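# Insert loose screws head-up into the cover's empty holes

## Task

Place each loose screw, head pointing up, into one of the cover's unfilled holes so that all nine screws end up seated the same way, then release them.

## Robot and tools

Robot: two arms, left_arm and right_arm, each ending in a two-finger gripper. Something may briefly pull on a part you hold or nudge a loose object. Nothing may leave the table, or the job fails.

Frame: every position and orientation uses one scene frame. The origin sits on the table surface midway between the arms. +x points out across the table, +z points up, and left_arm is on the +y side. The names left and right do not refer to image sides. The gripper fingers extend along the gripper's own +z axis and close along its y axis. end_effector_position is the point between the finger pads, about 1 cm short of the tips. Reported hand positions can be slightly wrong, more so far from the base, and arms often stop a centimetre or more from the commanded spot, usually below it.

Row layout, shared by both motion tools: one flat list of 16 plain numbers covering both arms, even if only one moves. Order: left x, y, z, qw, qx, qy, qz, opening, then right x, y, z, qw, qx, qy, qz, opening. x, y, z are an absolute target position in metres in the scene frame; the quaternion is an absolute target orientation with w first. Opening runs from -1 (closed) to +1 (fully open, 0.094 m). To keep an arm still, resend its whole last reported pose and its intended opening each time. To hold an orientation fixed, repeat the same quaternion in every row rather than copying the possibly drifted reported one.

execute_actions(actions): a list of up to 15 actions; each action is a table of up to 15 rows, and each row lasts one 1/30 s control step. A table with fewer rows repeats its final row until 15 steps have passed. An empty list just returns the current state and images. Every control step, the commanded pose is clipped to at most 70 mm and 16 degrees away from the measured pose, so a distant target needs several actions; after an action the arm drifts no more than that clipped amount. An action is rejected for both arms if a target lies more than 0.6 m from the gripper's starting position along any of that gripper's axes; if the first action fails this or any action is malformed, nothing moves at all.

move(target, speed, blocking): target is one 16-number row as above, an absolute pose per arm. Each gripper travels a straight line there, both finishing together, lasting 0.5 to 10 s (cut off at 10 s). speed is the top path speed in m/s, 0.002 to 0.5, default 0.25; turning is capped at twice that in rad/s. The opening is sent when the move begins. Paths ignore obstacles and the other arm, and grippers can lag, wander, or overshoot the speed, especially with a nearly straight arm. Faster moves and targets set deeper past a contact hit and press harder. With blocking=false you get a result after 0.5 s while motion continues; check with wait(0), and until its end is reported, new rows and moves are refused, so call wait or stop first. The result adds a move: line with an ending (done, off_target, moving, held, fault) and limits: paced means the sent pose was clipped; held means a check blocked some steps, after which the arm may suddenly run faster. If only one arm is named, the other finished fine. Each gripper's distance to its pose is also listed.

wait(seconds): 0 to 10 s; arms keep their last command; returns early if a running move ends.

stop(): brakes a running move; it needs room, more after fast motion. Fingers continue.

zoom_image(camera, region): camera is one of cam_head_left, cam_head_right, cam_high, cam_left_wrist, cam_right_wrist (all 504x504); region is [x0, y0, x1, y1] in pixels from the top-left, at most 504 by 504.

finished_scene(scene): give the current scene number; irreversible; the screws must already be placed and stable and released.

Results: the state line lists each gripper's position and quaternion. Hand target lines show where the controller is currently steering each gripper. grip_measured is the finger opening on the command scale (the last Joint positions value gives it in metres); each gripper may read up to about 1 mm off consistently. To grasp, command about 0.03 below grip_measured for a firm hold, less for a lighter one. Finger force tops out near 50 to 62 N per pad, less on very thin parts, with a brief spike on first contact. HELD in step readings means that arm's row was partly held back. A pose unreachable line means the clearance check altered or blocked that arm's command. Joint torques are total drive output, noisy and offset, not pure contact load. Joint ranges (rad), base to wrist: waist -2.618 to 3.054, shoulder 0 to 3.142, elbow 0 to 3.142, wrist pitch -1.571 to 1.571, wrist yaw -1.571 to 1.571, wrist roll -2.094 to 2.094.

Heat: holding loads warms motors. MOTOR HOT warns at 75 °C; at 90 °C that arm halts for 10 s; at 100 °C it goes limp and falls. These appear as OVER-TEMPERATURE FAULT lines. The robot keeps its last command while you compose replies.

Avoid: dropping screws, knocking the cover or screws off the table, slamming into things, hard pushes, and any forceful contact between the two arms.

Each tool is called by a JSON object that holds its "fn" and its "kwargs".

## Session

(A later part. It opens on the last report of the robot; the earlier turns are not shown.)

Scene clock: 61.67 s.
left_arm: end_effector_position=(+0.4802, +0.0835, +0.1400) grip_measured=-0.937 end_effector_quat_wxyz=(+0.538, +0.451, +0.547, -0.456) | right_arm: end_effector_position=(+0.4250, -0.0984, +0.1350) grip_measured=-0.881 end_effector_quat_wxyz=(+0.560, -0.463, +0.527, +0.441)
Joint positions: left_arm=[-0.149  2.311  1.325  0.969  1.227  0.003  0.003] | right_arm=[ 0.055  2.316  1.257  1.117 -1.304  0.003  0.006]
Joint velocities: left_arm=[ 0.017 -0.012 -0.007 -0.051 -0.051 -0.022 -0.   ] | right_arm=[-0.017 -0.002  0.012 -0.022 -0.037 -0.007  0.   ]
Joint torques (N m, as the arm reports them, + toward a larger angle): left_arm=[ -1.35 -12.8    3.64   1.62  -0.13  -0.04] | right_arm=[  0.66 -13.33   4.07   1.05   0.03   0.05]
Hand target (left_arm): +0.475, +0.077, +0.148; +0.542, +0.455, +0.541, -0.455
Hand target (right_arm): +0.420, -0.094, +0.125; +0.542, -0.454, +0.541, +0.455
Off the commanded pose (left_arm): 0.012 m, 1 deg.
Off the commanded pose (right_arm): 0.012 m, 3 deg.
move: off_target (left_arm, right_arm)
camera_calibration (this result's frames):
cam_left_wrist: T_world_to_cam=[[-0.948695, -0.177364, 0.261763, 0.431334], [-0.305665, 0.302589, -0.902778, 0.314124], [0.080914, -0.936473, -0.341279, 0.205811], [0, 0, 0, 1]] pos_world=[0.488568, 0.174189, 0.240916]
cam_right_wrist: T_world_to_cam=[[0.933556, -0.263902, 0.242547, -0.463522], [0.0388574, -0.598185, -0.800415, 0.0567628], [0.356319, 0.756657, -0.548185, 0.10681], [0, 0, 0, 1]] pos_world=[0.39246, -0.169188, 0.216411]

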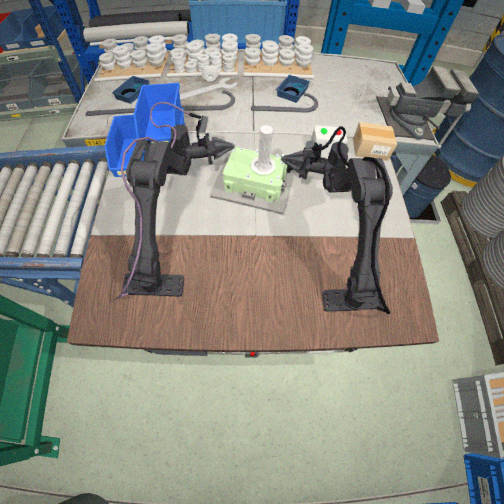

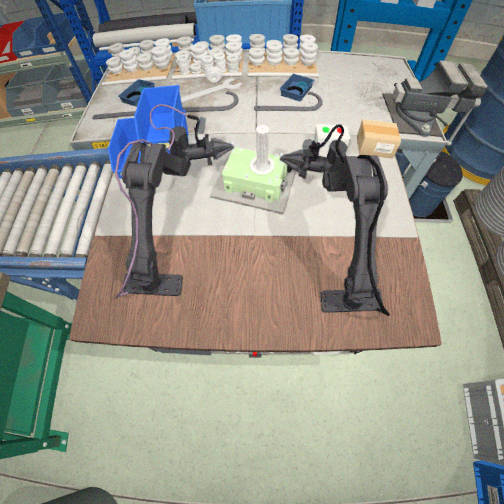

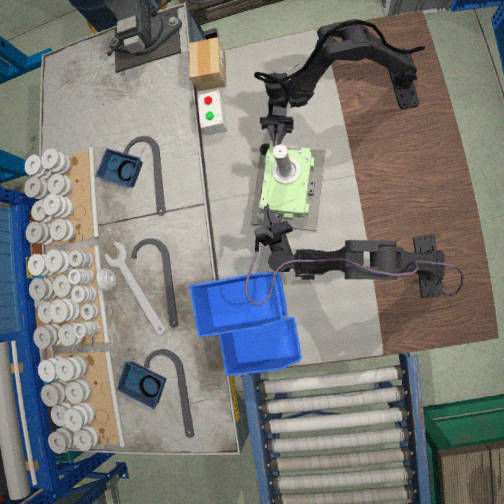

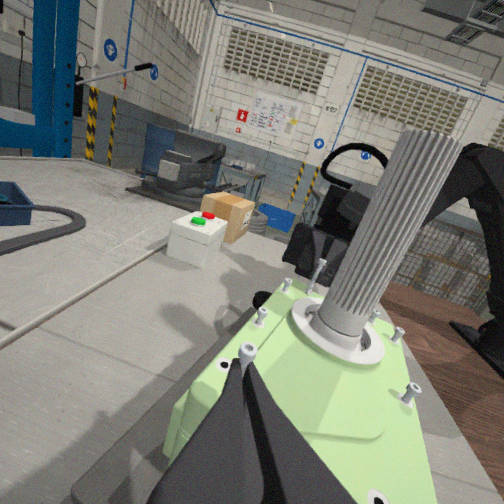

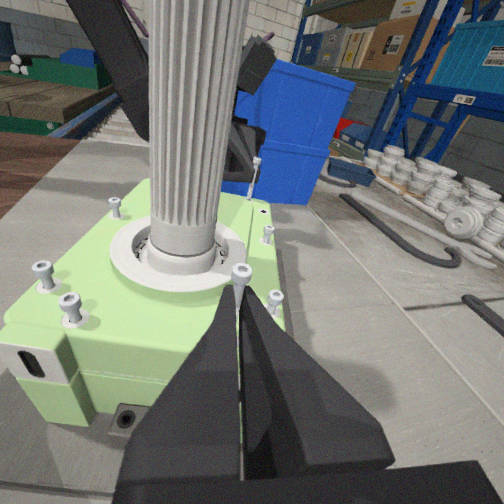

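{"fn": "move", "kwargs": {"target": [0.475,0.077,0.128,0.542,0.455,0.542,-0.455,-1, 0.420,-0.094,0.135,0.542,-0.455,0.542,0.455,-1], "speed": 0.01}}

{"fn": "move", "kwargs": {"target": [0.475,0.077,0.128,0.542,0.455,0.542,-0.455,-1, 0.420,-0.104,0.125,0.542,-0.455,0.542,0.455,-1], "speed": 0.005}}

{"fn": "zoom_image", "kwargs": {"camera": "cam_left_wrist", "region": [250, 220, 370, 340]}}

{"fn": "zoom_image", "kwargs": {"camera": "cam_right_wrist", "region": [180, 120, 300, 240]}}

Scene clock: 64.83 s.
left_arm: end_effector_position=(+0.4805, +0.0835, +0.1416) grip_measured=-0.937 end_effector_quat_wxyz=(+0.551, +0.459, +0.534, -0.448) | right_arm: end_effector_position=(+0.4252, -0.0984, +0.1346) grip_measured=-0.930 end_effector_quat_wxyz=(+0.557, -0.460, +0.530, +0.443)
Joint positions: left_arm=[-0.149  2.323  1.325  1.023  1.226  0.003  0.003] | right_arm=[ 0.055  2.316  1.257  1.114 -1.303  0.009  0.003]
Joint velocities: left_arm=[ 0.012  0.012  0.002  0.022  0.037 -0.051  0.001] | right_arm=[ 0.002 -0.002  0.007 -0.037  0.007 -0.066 -0.   ]
Joint torques (N m, as the arm reports them, + toward a larger angle): left_arm=[-1.35 -9.96  3.06  1.63 -0.16 -0.03] | right_arm=[  0.7  -15.36   4.24   0.92   0.01   0.06]
Hand target (left_arm): +0.475, +0.077, +0.128; +0.541, +0.455, +0.542, -0.454
Hand target (right_arm): +0.420, -0.094, +0.135; +0.543, -0.454, +0.540, +0.456
Off the commanded pose (left_arm): 0.016 m, 2 deg.
Off the commanded pose (right_arm): 0.007 m, 3 deg.
move: off_target (left_arm, right_arm)
camera_calibration (this result's frames):
cam_left_wrist: T_world_to_cam=[[-0.958921, -0.175996, 0.222476, 0.441544], [-0.267093, 0.295968, -0.917096, 0.299717], [0.095559, -0.938844, -0.330817, 0.197993], [0, 0, 0, 1]] pos_world=[0.484538, 0.174888, 0.242135]
cam_right_wrist: T_world_to_cam=[[0.935711, -0.264767, 0.233116, -0.463318], [0.0306175, -0.597375, -0.801377, 0.0601751], [0.351436, 0.756995, -0.550864, 0.109051], [0, 0, 0, 1]] pos_world=[0.393365, -0.169275, 0.216302]

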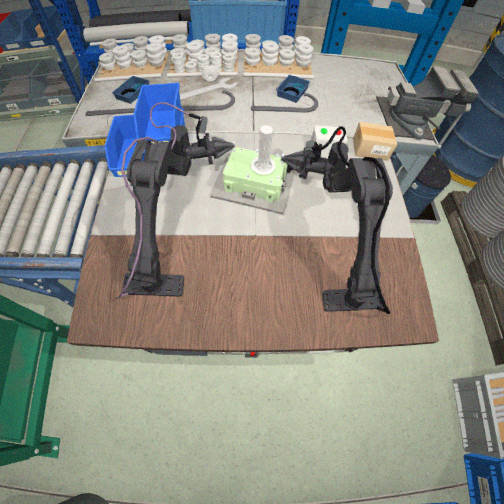

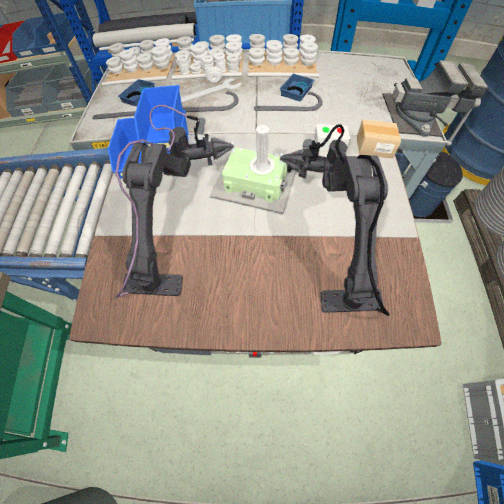

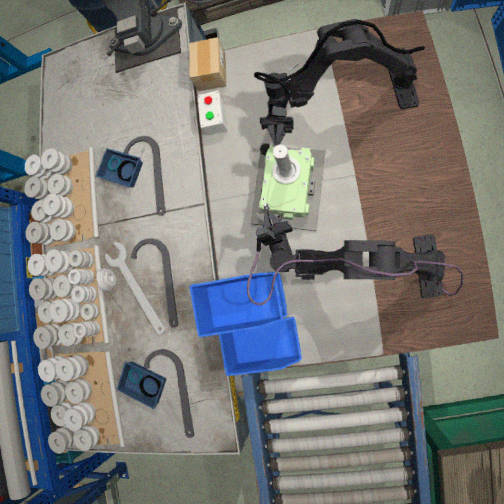

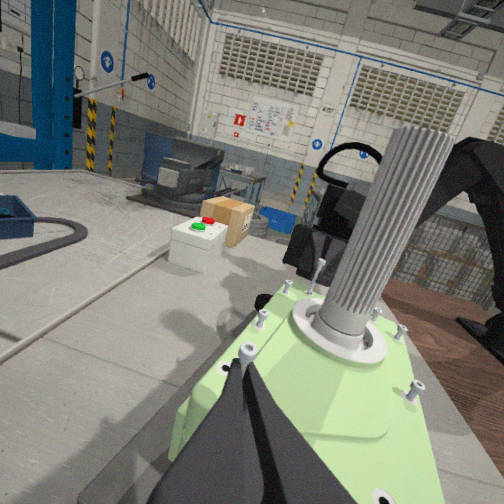

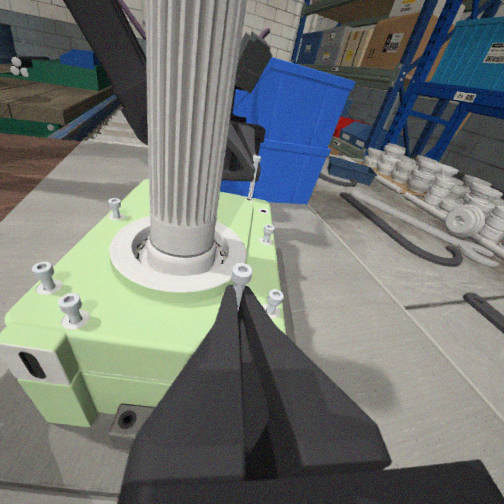

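Scene clock: 69.70 s.
left_arm: end_effector_position=(+0.4805, +0.0835, +0.1416) grip_measured=-0.937 end_effector_quat_wxyz=(+0.551, +0.459, +0.534, -0.448) | right_arm: end_effector_position=(+0.4232, -0.0990, +0.1350) grip_measured=-0.930 end_effector_quat_wxyz=(+0.556, -0.464, +0.526, +0.445)
Joint positions: left_arm=[-0.149  2.323  1.325  1.023  1.226  0.003  0.003] | right_arm=[ 0.053  2.316  1.257  1.119 -1.317  0.009  0.003]
Joint velocities: left_arm=[-0.012 -0.012 -0.007  0.037  0.051  0.007 -0.   ] | right_arm=[ 0.017 -0.007 -0.012 -0.051 -0.037 -0.037 -0.   ]
Joint torques (N m, as the arm reports them, + toward a larger angle): left_arm=[-1.34 -9.97  3.07  1.61 -0.16 -0.02] | right_arm=[ -0.63 -13.46   3.7    1.07  -0.06  -0.01]
Hand target (left_arm): +0.475, +0.077, +0.128; +0.541, +0.455, +0.542, -0.454
Hand target (right_arm): +0.420, -0.104, +0.125; +0.542, -0.454, +0.541, +0.455
Off the commanded pose (left_arm): 0.016 m, 2 deg.
Off the commanded pose (right_arm): 0.012 m, 3 deg.
move: off_target (left_arm, right_arm)
camera_calibration (this result's frames):
cam_left_wrist: T_world_to_cam=[[-0.958921, -0.175996, 0.222476, 0.441544], [-0.267093, 0.295968, -0.917096, 0.299717], [0.095559, -0.938844, -0.330817, 0.197993], [0, 0, 0, 1]] pos_world=[0.484538, 0.174888, 0.242135]
cam_right_wrist: T_world_to_cam=[[0.937675, -0.253966, 0.237205, -0.462065], [0.0408423, -0.597313, -0.800968, 0.0557549], [0.345104, 0.760736, -0.549713, 0.113314], [0, 0, 0, 1]] pos_world=[0.391884, -0.170248, 0.216552]

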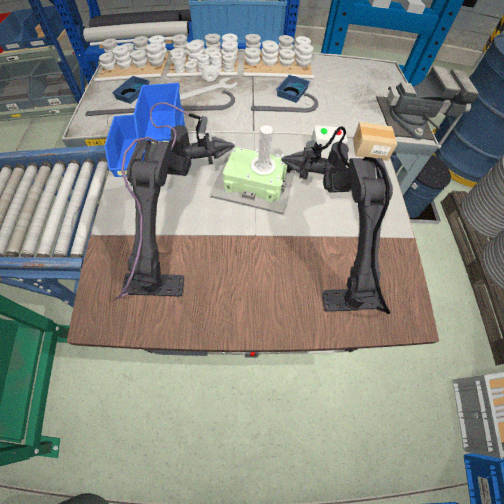

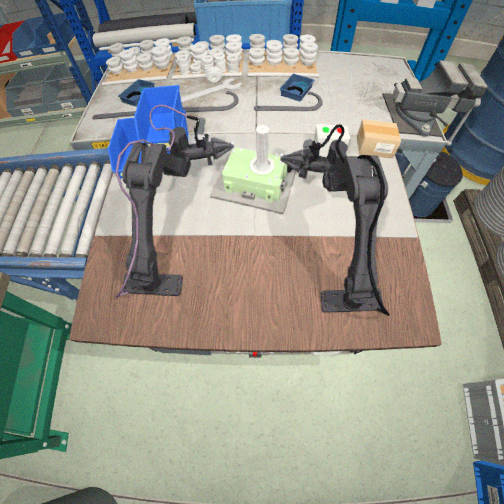

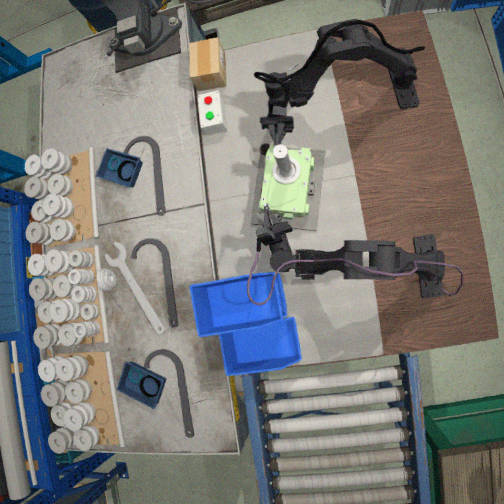

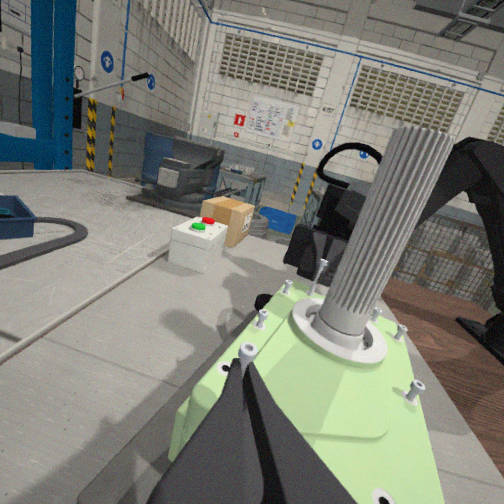

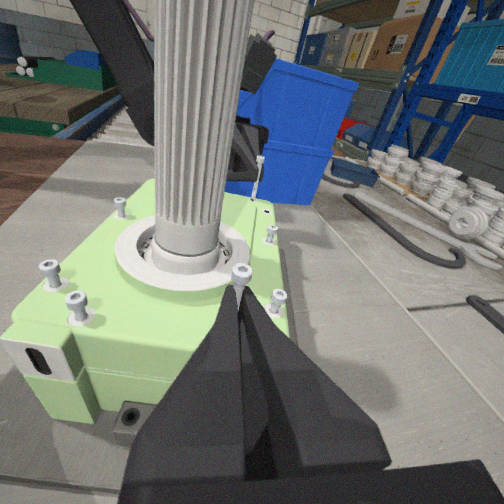

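Region (250, 220, 370, 340) of cam_left_wrist's 504x504 image, scaled by 4.200, with more detail than that image has.

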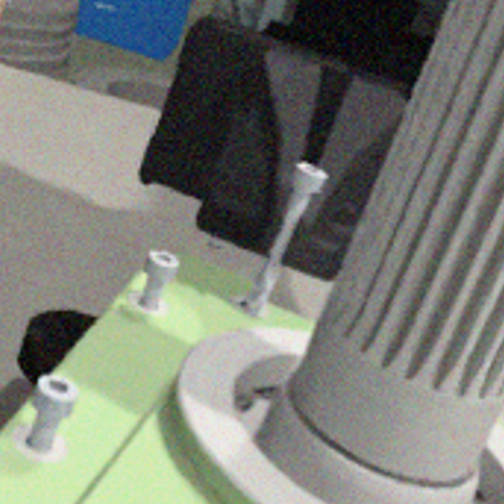

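Region (180, 120, 300, 240) of cam_right_wrist's 504x504 image, scaled by 4.200, with more detail than that image has.

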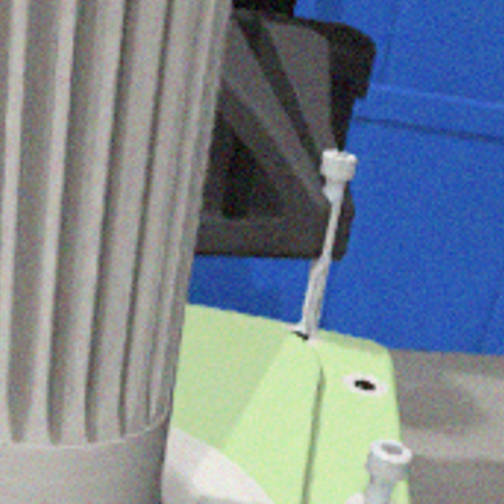

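{"fn": "move", "kwargs": {"target": [0.473,0.072,0.135,0.542,0.455,0.542,-0.455,-1, 0.425,-0.108,0.128,0.542,-0.455,0.542,0.455,-1], "speed": 0.005}}

{"fn": "zoom_image", "kwargs": {"camera": "cam_left_wrist", "region": [250, 220, 370, 340]}}

{"fn": "zoom_image", "kwargs": {"camera": "cam_right_wrist", "region": [180, 120, 300, 240]}}

Scene clock: 75.07 s.
left_arm: end_effector_position=(+0.4787, +0.0769, +0.1416) grip_measured=-0.937 end_effector_quat_wxyz=(+0.550, +0.460, +0.533, -0.449) | right_arm: end_effector_position=(+0.4227, -0.1019, +0.1346) grip_measured=-0.930 end_effector_quat_wxyz=(+0.554, -0.465, +0.526, +0.447)
Joint positions: left_arm=[-0.163  2.323  1.325  1.023  1.215  0.003  0.003] | right_arm=[ 0.046  2.316  1.257  1.116 -1.329  0.009  0.003]
Joint velocities: left_arm=[-0.012  0.012 -0.007  0.037 -0.007 -0.081 -0.001] | right_arm=[-0.012 -0.007 -0.007  0.066 -0.051 -0.037  0.   ]
Joint torques (N m, as the arm reports them, + toward a larger angle): left_arm=[ -1.11 -11.4    2.84   1.46  -0.17  -0.03] | right_arm=[ -0.85 -13.06   5.67   0.94  -0.05   0.04]
Hand target (left_arm): +0.473, +0.072, +0.135; +0.541, +0.455, +0.541, -0.455
Hand target (right_arm): +0.425, -0.108, +0.128; +0.543, -0.454, +0.541, +0.455
Off the commanded pose (left_arm): 0.010 m, 2 deg.
Off the commanded pose (right_arm): 0.009 m, 3 deg.
move: off_target (right_arm)
camera_calibration (this result's frames):
cam_left_wrist: T_world_to_cam=[[-0.959576, -0.172273, 0.222569, 0.438664], [-0.266005, 0.296737, -0.917163, 0.300663], [0.0919576, -0.939292, -0.330567, 0.193703], [0, 0, 0, 1]] pos_world=[0.483097, 0.168296, 0.242156]
cam_right_wrist: T_world_to_cam=[[0.93935, -0.24949, 0.235322, -0.462195], [0.0417799, -0.597793, -0.800561, 0.0532556], [0.340406, 0.761839, -0.551113, 0.117775], [0, 0, 0, 1]] pos_world=[0.391847, -0.173203, 0.216306]

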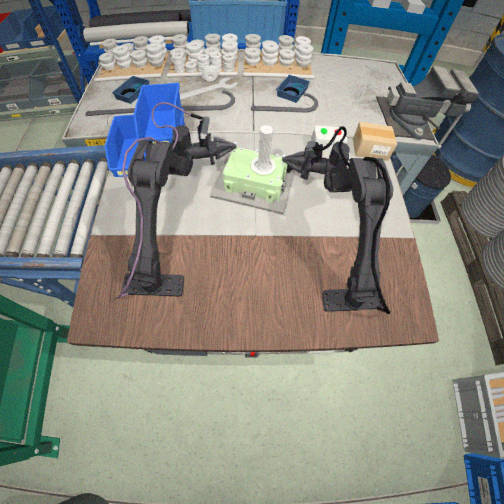

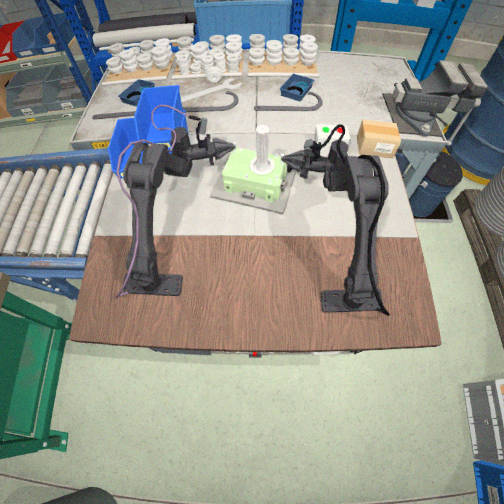

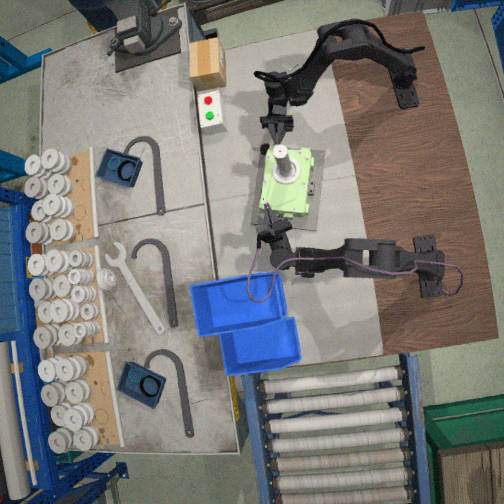

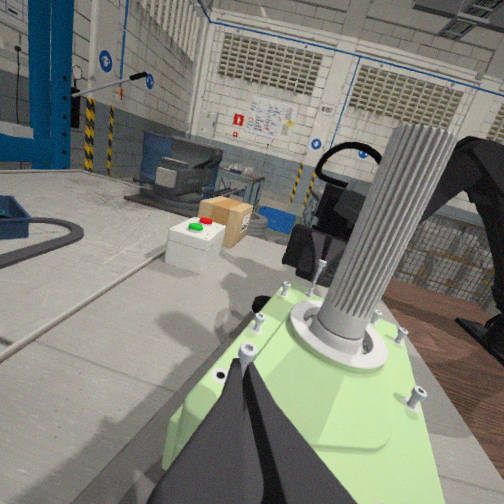

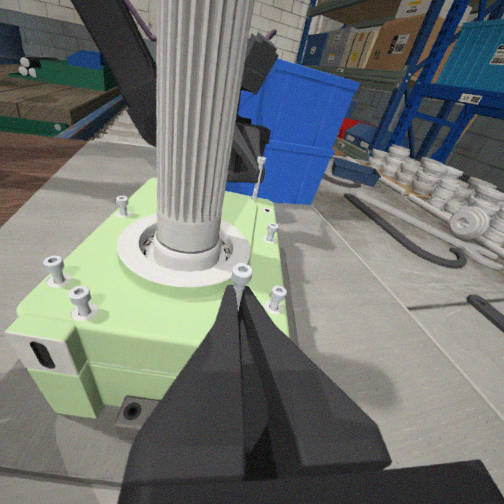

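Region (250, 220, 370, 340) of cam_left_wrist's 504x504 image, scaled by 4.200, with more detail than that image has.

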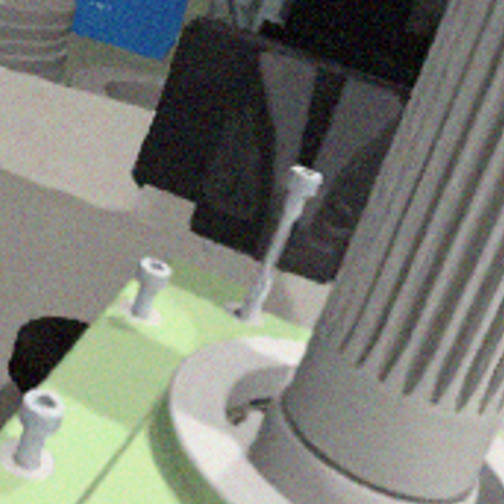

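Region (180, 120, 300, 240) of cam_right_wrist's 504x504 image, scaled by 4.200, with more detail than that image has.

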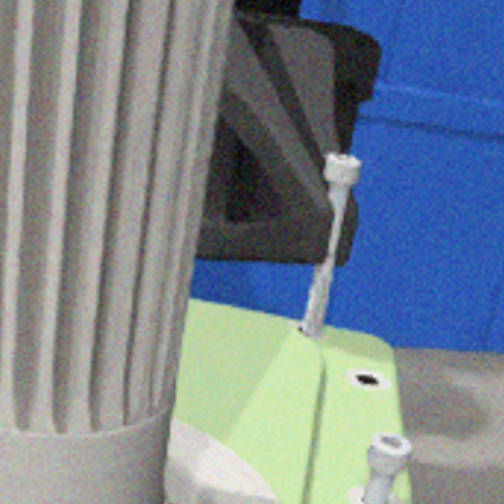

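{"fn": "move", "kwargs": {"target": [0.468,0.075,0.135,0.542,0.455,0.542,-0.455,-1, 0.431,-0.106,0.128,0.542,-0.455,0.542,0.455,-1], "speed": 0.004}}

{"fn": "zoom_image", "kwargs": {"camera": "cam_left_wrist", "region": [250, 220, 370, 340]}}

{"fn": "zoom_image", "kwargs": {"camera": "cam_right_wrist", "region": [180, 120, 300, 240]}}

Scene clock: 81.43 s.
left_arm: end_effector_position=(+0.4762, +0.0782, +0.1390) grip_measured=-0.937 end_effector_quat_wxyz=(+0.558, +0.459, +0.531, -0.443) | right_arm: end_effector_position=(+0.4244, -0.1015, +0.1349) grip_measured=-0.930 end_effector_quat_wxyz=(+0.547, -0.463, +0.530, +0.453)
Joint positions: left_arm=[-0.163  2.323  1.299  1.066  1.203  0.003  0.003] | right_arm=[ 0.046  2.316  1.271  1.082 -1.335  0.009  0.003]
Joint velocities: left_arm=[ 0.017  0.002 -0.012 -0.007 -0.051 -0.051 -0.   ] | right_arm=[-0.007 -0.032  0.017 -0.022  0.022  0.037 -0.001]
Joint torques (N m, as the arm reports them, + toward a larger angle): left_arm=[ -0.73 -12.23   2.59   1.18   0.01  -0.07] | right_arm=[ -0.66 -11.93   7.21   1.06   0.01  -0.04]
Hand target (left_arm): +0.468, +0.075, +0.135; +0.542, +0.454, +0.541, -0.455
Hand target (right_arm): +0.431, -0.106, +0.128; +0.542, -0.454, +0.541, +0.455
Off the commanded pose (left_arm): 0.010 m, 3 deg.
Off the commanded pose (right_arm): 0.011 m, 2 deg.
move: off_target (left_arm, right_arm)
camera_calibration (this result's frames):
cam_left_wrist: T_world_to_cam=[[-0.960714, -0.183641, 0.208099, 0.440532], [-0.255275, 0.290418, -0.922221, 0.29331], [0.108922, -0.939113, -0.325887, 0.185503], [0, 0, 0, 1]] pos_world=[0.477895, 0.169926, 0.239275]
cam_right_wrist: T_world_to_cam=[[0.945323, -0.243348, 0.217131, -0.463265], [0.0296112, -0.598977, -0.800218, 0.0586537], [0.324788, 0.762894, -0.559021, 0.124854], [0, 0, 0, 1]] pos_world=[0.395647, -0.172853, 0.217321]

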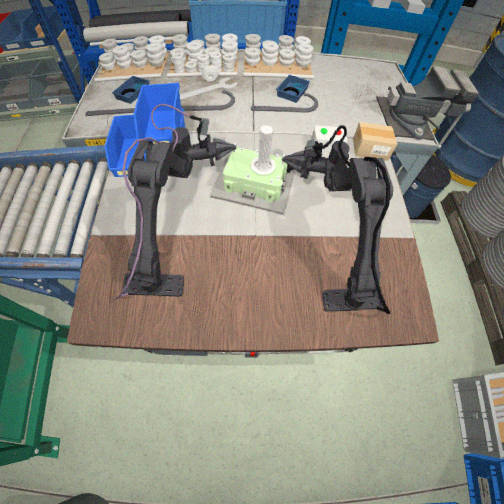

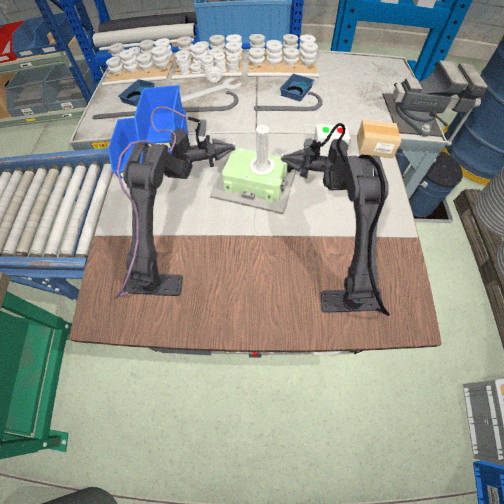

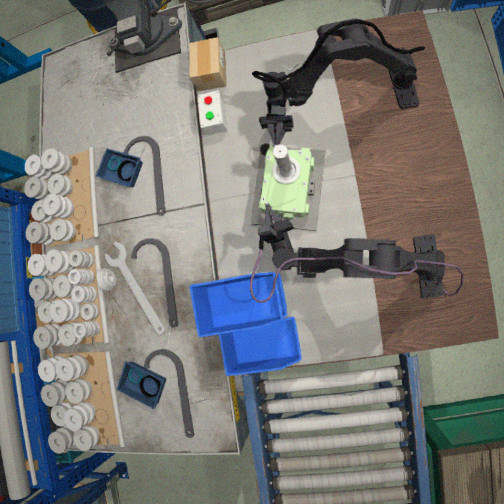

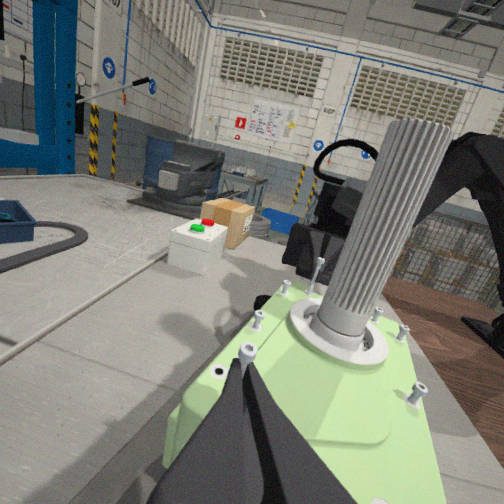

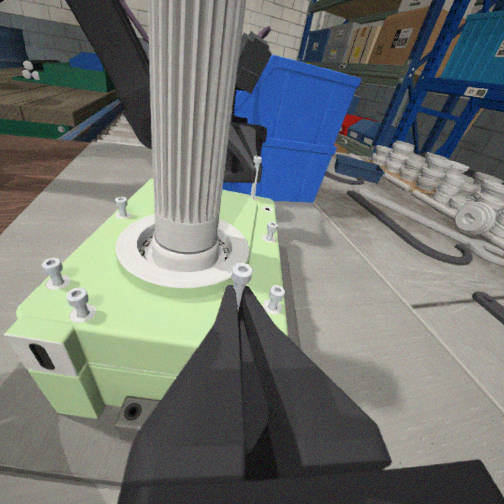

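Region (250, 220, 370, 340) of cam_left_wrist's 504x504 image, scaled by 4.200, with more detail than that image has.

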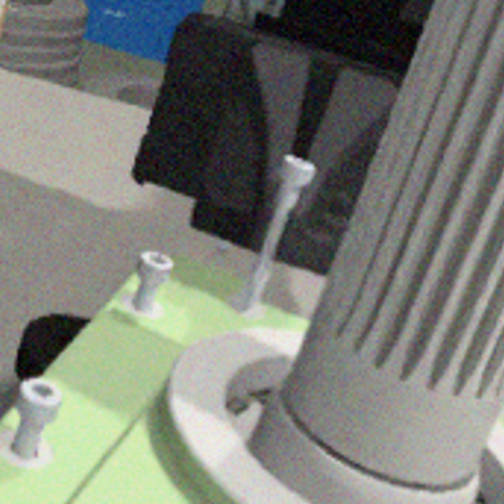

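Region (180, 120, 300, 240) of cam_right_wrist's 504x504 image, scaled by 4.200, with more detail than that image has.

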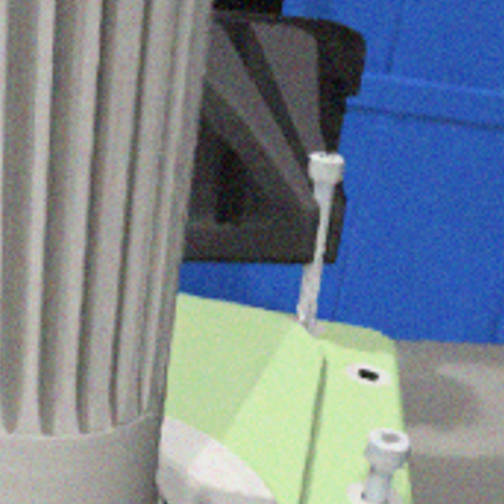

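Left looks to be in. Loosen both.

{"fn": "move", "kwargs": {"target": [0.472,0.077,0.135,0.542,0.455,0.542,-0.455,-0.8, 0.427,-0.103,0.132,0.542,-0.455,0.542,0.455,-0.88], "speed": 0.004}}

{"fn": "zoom_image", "kwargs": {"camera": "cam_left_wrist", "region": [250, 220, 370, 340]}}

{"fn": "zoom_image", "kwargs": {"camera": "cam_right_wrist", "region": [180, 120, 300, 240]}}

Scene clock: 87.60 s.
left_arm: end_effector_position=(+0.4763, +0.0781, +0.1357) grip_measured=-0.802 end_effector_quat_wxyz=(+0.550, +0.455, +0.538, -0.447) | right_arm: end_effector_position=(+0.4246, -0.1015, +0.1347) grip_measured=-0.881 end_effector_quat_wxyz=(+0.546, -0.462, +0.531, +0.453)
Joint positions: left_arm=[-0.163  2.323  1.299  1.041  1.203  0.003  0.009] | right_arm=[ 0.046  2.316  1.272  1.079 -1.334  0.009  0.006]
Joint velocities: left_arm=[ 0.012 -0.002 -0.007 -0.022 -0.007  0.037  0.   ] | right_arm=[-0.002  0.017  0.017  0.007 -0.051  0.022  0.001]
Joint torques (N m, as the arm reports them, + toward a larger angle): left_arm=[ -0.21 -11.65   4.     1.36   0.11  -0.05] | right_arm=[ -0.14 -13.68   5.66   1.07   0.08  -0.04]
Hand target (left_arm): +0.472, +0.077, +0.135; +0.542, +0.455, +0.541, -0.455
Hand target (right_arm): +0.427, -0.103, +0.132; +0.542, -0.454, +0.541, +0.455
Off the commanded pose (left_arm): 0.005 m, 1 deg.
Off the commanded pose (right_arm): 0.004 m, 2 deg.
move: done
camera_calibration (this result's frames):
cam_left_wrist: T_world_to_cam=[[-0.955449, -0.184606, 0.230298, 0.435854], [-0.277331, 0.294459, -0.914539, 0.299458], [0.101016, -0.937664, -0.332537, 0.188964], [0, 0, 0, 1]] pos_world=[0.480397, 0.169468, 0.236327]
cam_right_wrist: T_world_to_cam=[[0.945713, -0.244032, 0.214653, -0.463323], [0.0270219, -0.599136, -0.800191, 0.0595353], [0.323879, 0.762551, -0.560016, 0.125155], [0, 0, 0, 1]] pos_world=[0.396026, -0.172833, 0.217182]

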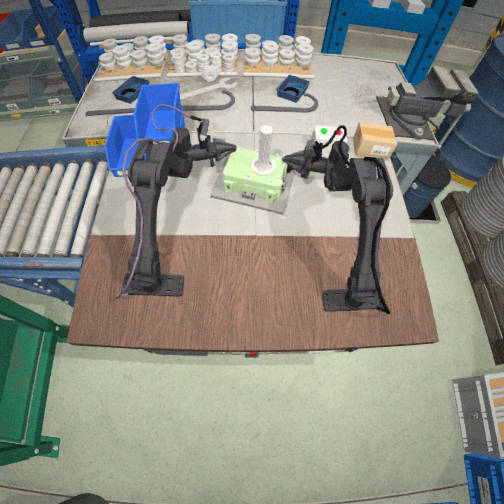

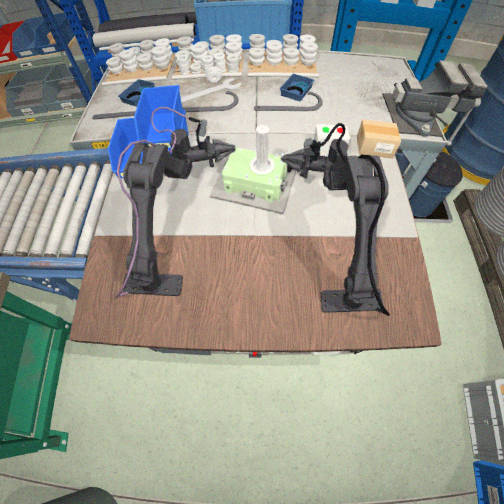

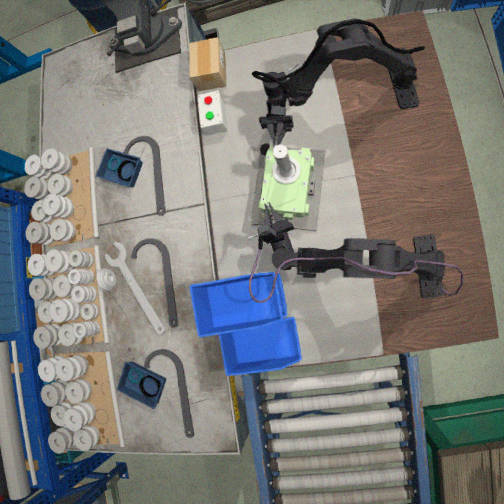

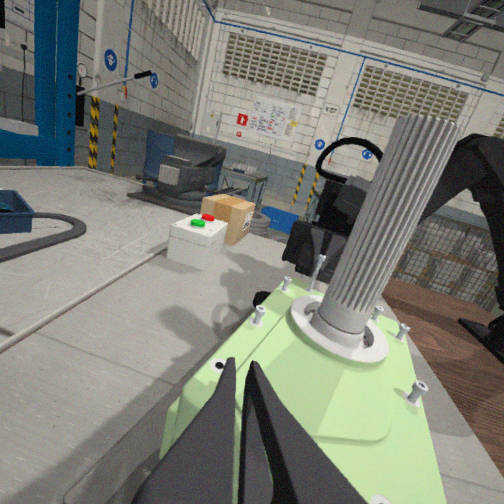

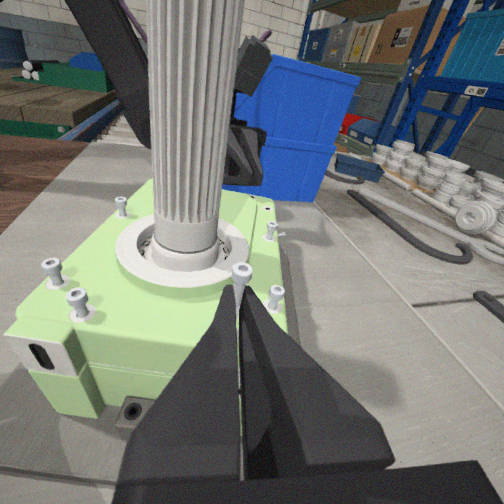

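Region (250, 220, 370, 340) of cam_left_wrist's 504x504 image, scaled by 4.200, with more detail than that image has.

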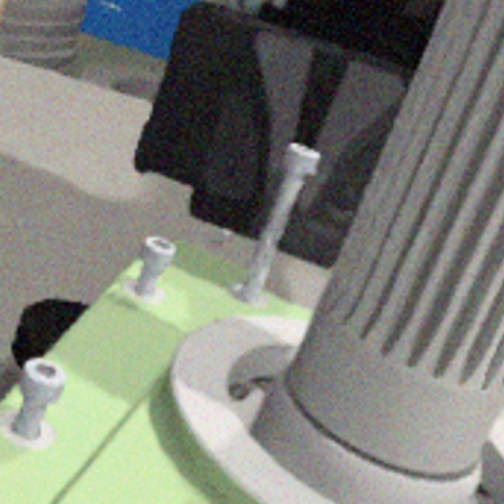

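Region (180, 120, 300, 240) of cam_right_wrist's 504x504 image, scaled by 4.200, with more detail than that image has.

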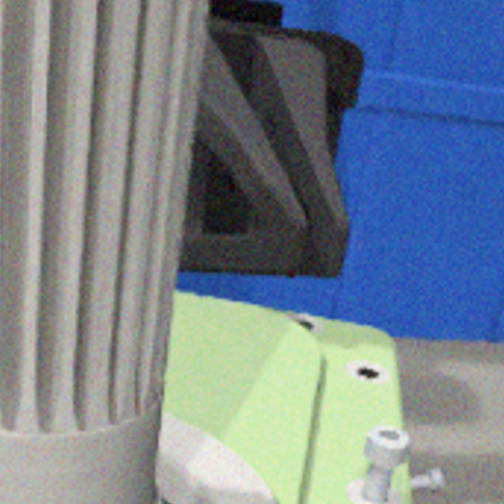

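{"fn": "move", "kwargs": {"target": [0.40,0.12,0.2,0.683,0.183,0.683,-0.183,-1, 0.427,-0.103,0.132,0.542,-0.455,0.542,0.455,-1], "speed": 0.15}}

{"fn": "move", "kwargs": {"target": [0.29,-0.06,0.15,0.704,0.06,0.704,-0.06,-1, 0.427,-0.103,0.132,0.542,-0.455,0.542,0.455,-1], "speed": 0.15}}

Scene clock: 91.27 s.
left_arm: end_effector_position=(+0.4046, +0.1223, +0.1992) grip_measured=-0.984 end_effector_quat_wxyz=(+0.685, +0.184, +0.680, -0.183) | right_arm: end_effector_position=(+0.4247, -0.1016, +0.1346) grip_measured=-0.930 end_effector_quat_wxyz=(+0.546, -0.462, +0.532, +0.453)
Joint positions: left_arm=[-0.439  1.629  0.567  1.069  0.069  0.003  0.001] | right_arm=[ 0.046  2.316  1.272  1.078 -1.334  0.009  0.003]
Joint velocities: left_arm=[-0.032 -0.017 -0.017 -0.022  0.051 -0.022 -0.   ] | right_arm=[ 0.002 -0.002  0.002 -0.022  0.081  0.037  0.   ]
Joint torques (N m, as the arm reports them, + toward a larger angle): left_arm=[-0.98 -7.73  3.86  1.83 -0.16 -0.04] | right_arm=[ -0.14 -13.66   5.68   1.06   0.08  -0.03]
Hand target (left_arm): +0.399, +0.122, +0.199; +0.683, +0.183, +0.683, -0.183
Hand target (right_arm): +0.427, -0.103, +0.132; +0.542, -0.454, +0.541, +0.455
Off the commanded pose (left_arm): 0.005 m, 0 deg.
Off the commanded pose (right_arm): 0.004 m, 2 deg.
move: done
camera_calibration (this result's frames):
cam_left_wrist: T_world_to_cam=[[-0.483543, -0.840168, 0.245568, 0.247031], [-0.410703, -0.02998, -0.911276, 0.417561], [0.772987, -0.541497, -0.330563, -0.0620144], [0, 0, 0, 1]] pos_world=[0.33888, 0.186486, 0.299351]
cam_right_wrist: T_world_to_cam=[[0.945701, -0.24439, 0.214296, -0.463365], [0.0264883, -0.599158, -0.800192, 0.0597189], [0.323956, 0.762419, -0.560151, 0.125091], [0, 0, 0, 1]] pos_world=[0.396099, -0.172832, 0.217154]

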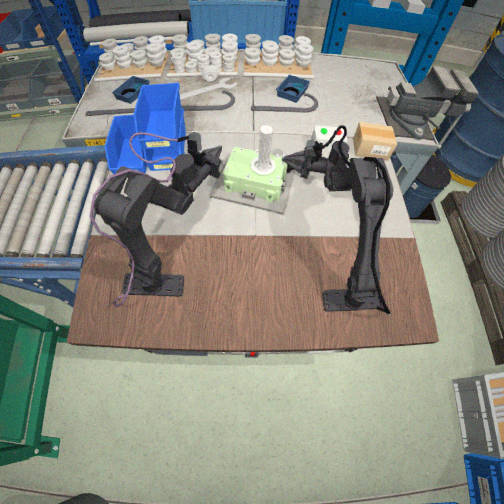

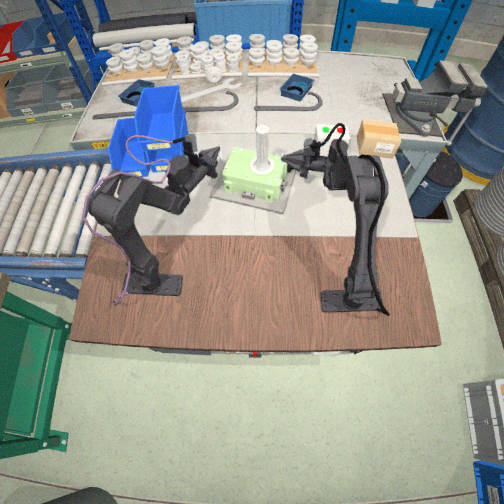

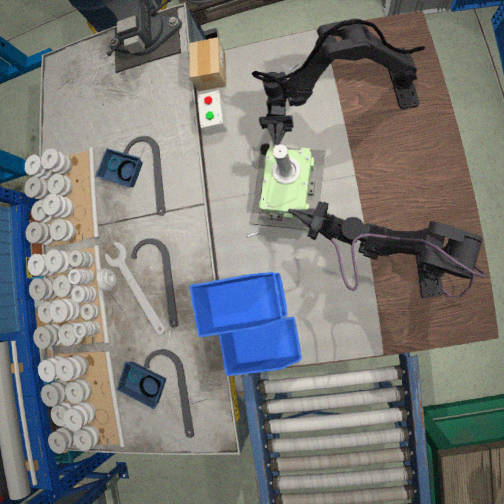

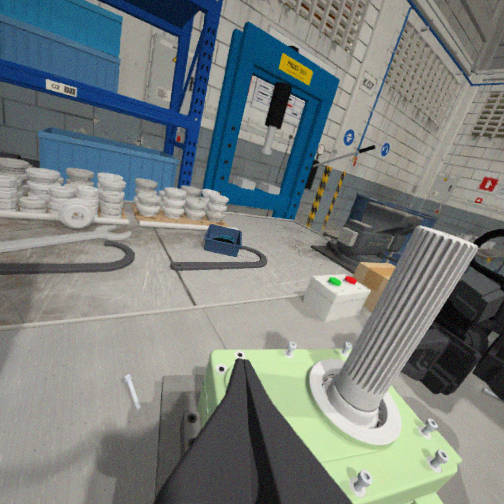

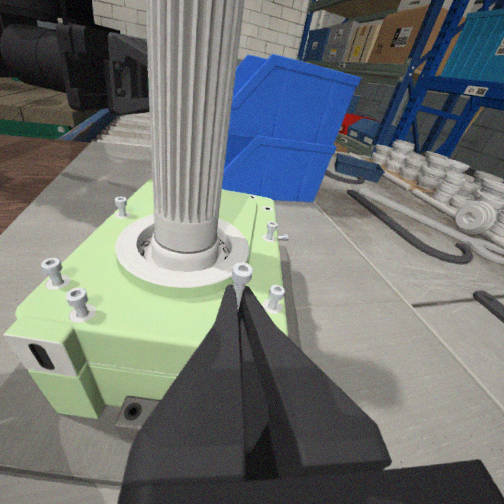

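Scene clock: 93.33 s.
left_arm: end_effector_position=(+0.2891, -0.0551, +0.1491) grip_measured=-0.984 end_effector_quat_wxyz=(+0.704, +0.066, +0.704, -0.063) | right_arm: end_effector_position=(+0.4247, -0.1016, +0.1346) grip_measured=-0.930 end_effector_quat_wxyz=(+0.546, -0.462, +0.532, +0.453)
Joint positions: left_arm=[-1.249  2.08   0.927  1.15  -1.084  0.003  0.001] | right_arm=[ 0.046  2.316  1.272  1.078 -1.334  0.009  0.003]
Joint velocities: left_arm=[-0.012 -0.002 -0.012 -0.007  0.037  0.007 -0.   ] | right_arm=[-0.007  0.012 -0.007  0.037 -0.007 -0.037 -0.001]
Joint torques (N m, as the arm reports them, + toward a larger angle): left_arm=[-0.18 -8.34  6.38  1.42 -0.19 -0.07] | right_arm=[ -0.13 -13.66   5.66   1.05   0.08  -0.05]
Hand target (left_arm): +0.290, -0.059, +0.151; +0.704, +0.060, +0.705, -0.061
Hand target (right_arm): +0.427, -0.103, +0.132; +0.542, -0.454, +0.541, +0.455
Off the commanded pose (left_arm): 0.005 m, 1 deg.
Off the commanded pose (right_arm): 0.004 m, 2 deg.
move: done
camera_calibration (this result's frames):
cam_left_wrist: T_world_to_cam=[[-0.170579, -0.954589, 0.244259, -0.0421636], [-0.383768, -0.163954, -0.908758, 0.303663], [0.907538, -0.248753, -0.338374, -0.106917], [0, 0, 0, 1]] pos_world=[0.206375, -0.017058, 0.250077]
cam_right_wrist: T_world_to_cam=[[0.945701, -0.24439, 0.214296, -0.463365], [0.0264883, -0.599158, -0.800192, 0.0597189], [0.323956, 0.762419, -0.560151, 0.125091], [0, 0, 0, 1]] pos_world=[0.396099, -0.172832, 0.217154]

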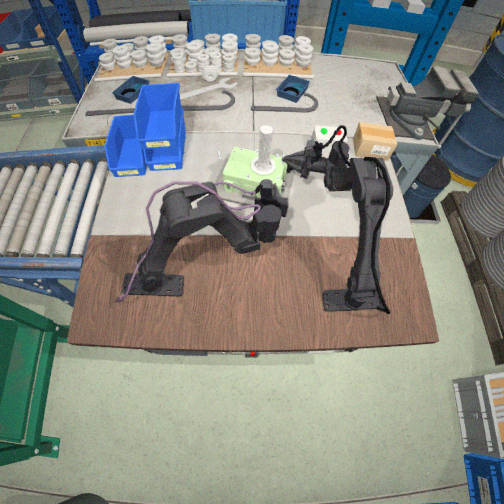

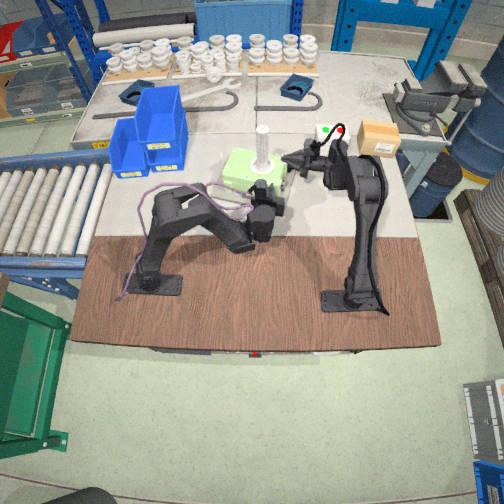

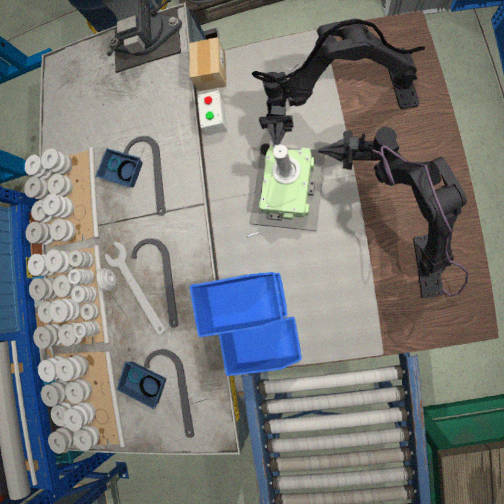

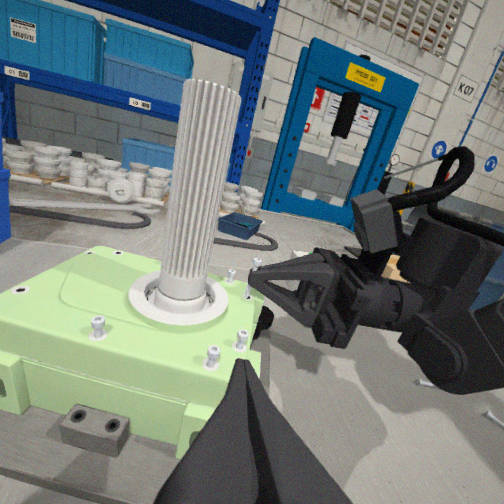

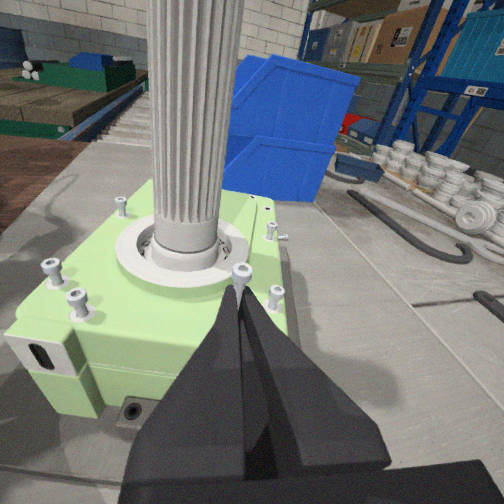

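{"fn": "zoom_image", "kwargs": {"camera": "cam_left_wrist", "region": [210, 245, 290, 325]}}

Region (210, 245, 290, 325) of cam_left_wrist's 504x504 image, scaled by 6.300, with more detail than that image has.

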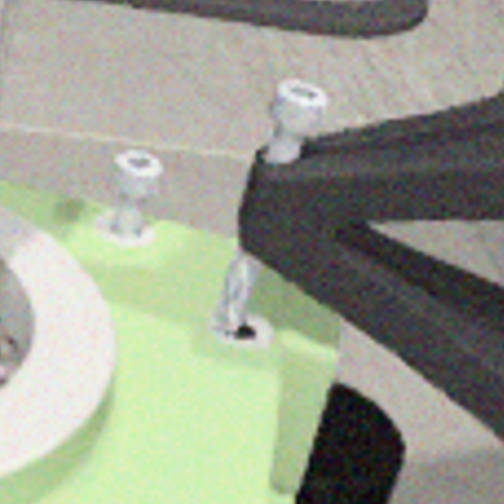

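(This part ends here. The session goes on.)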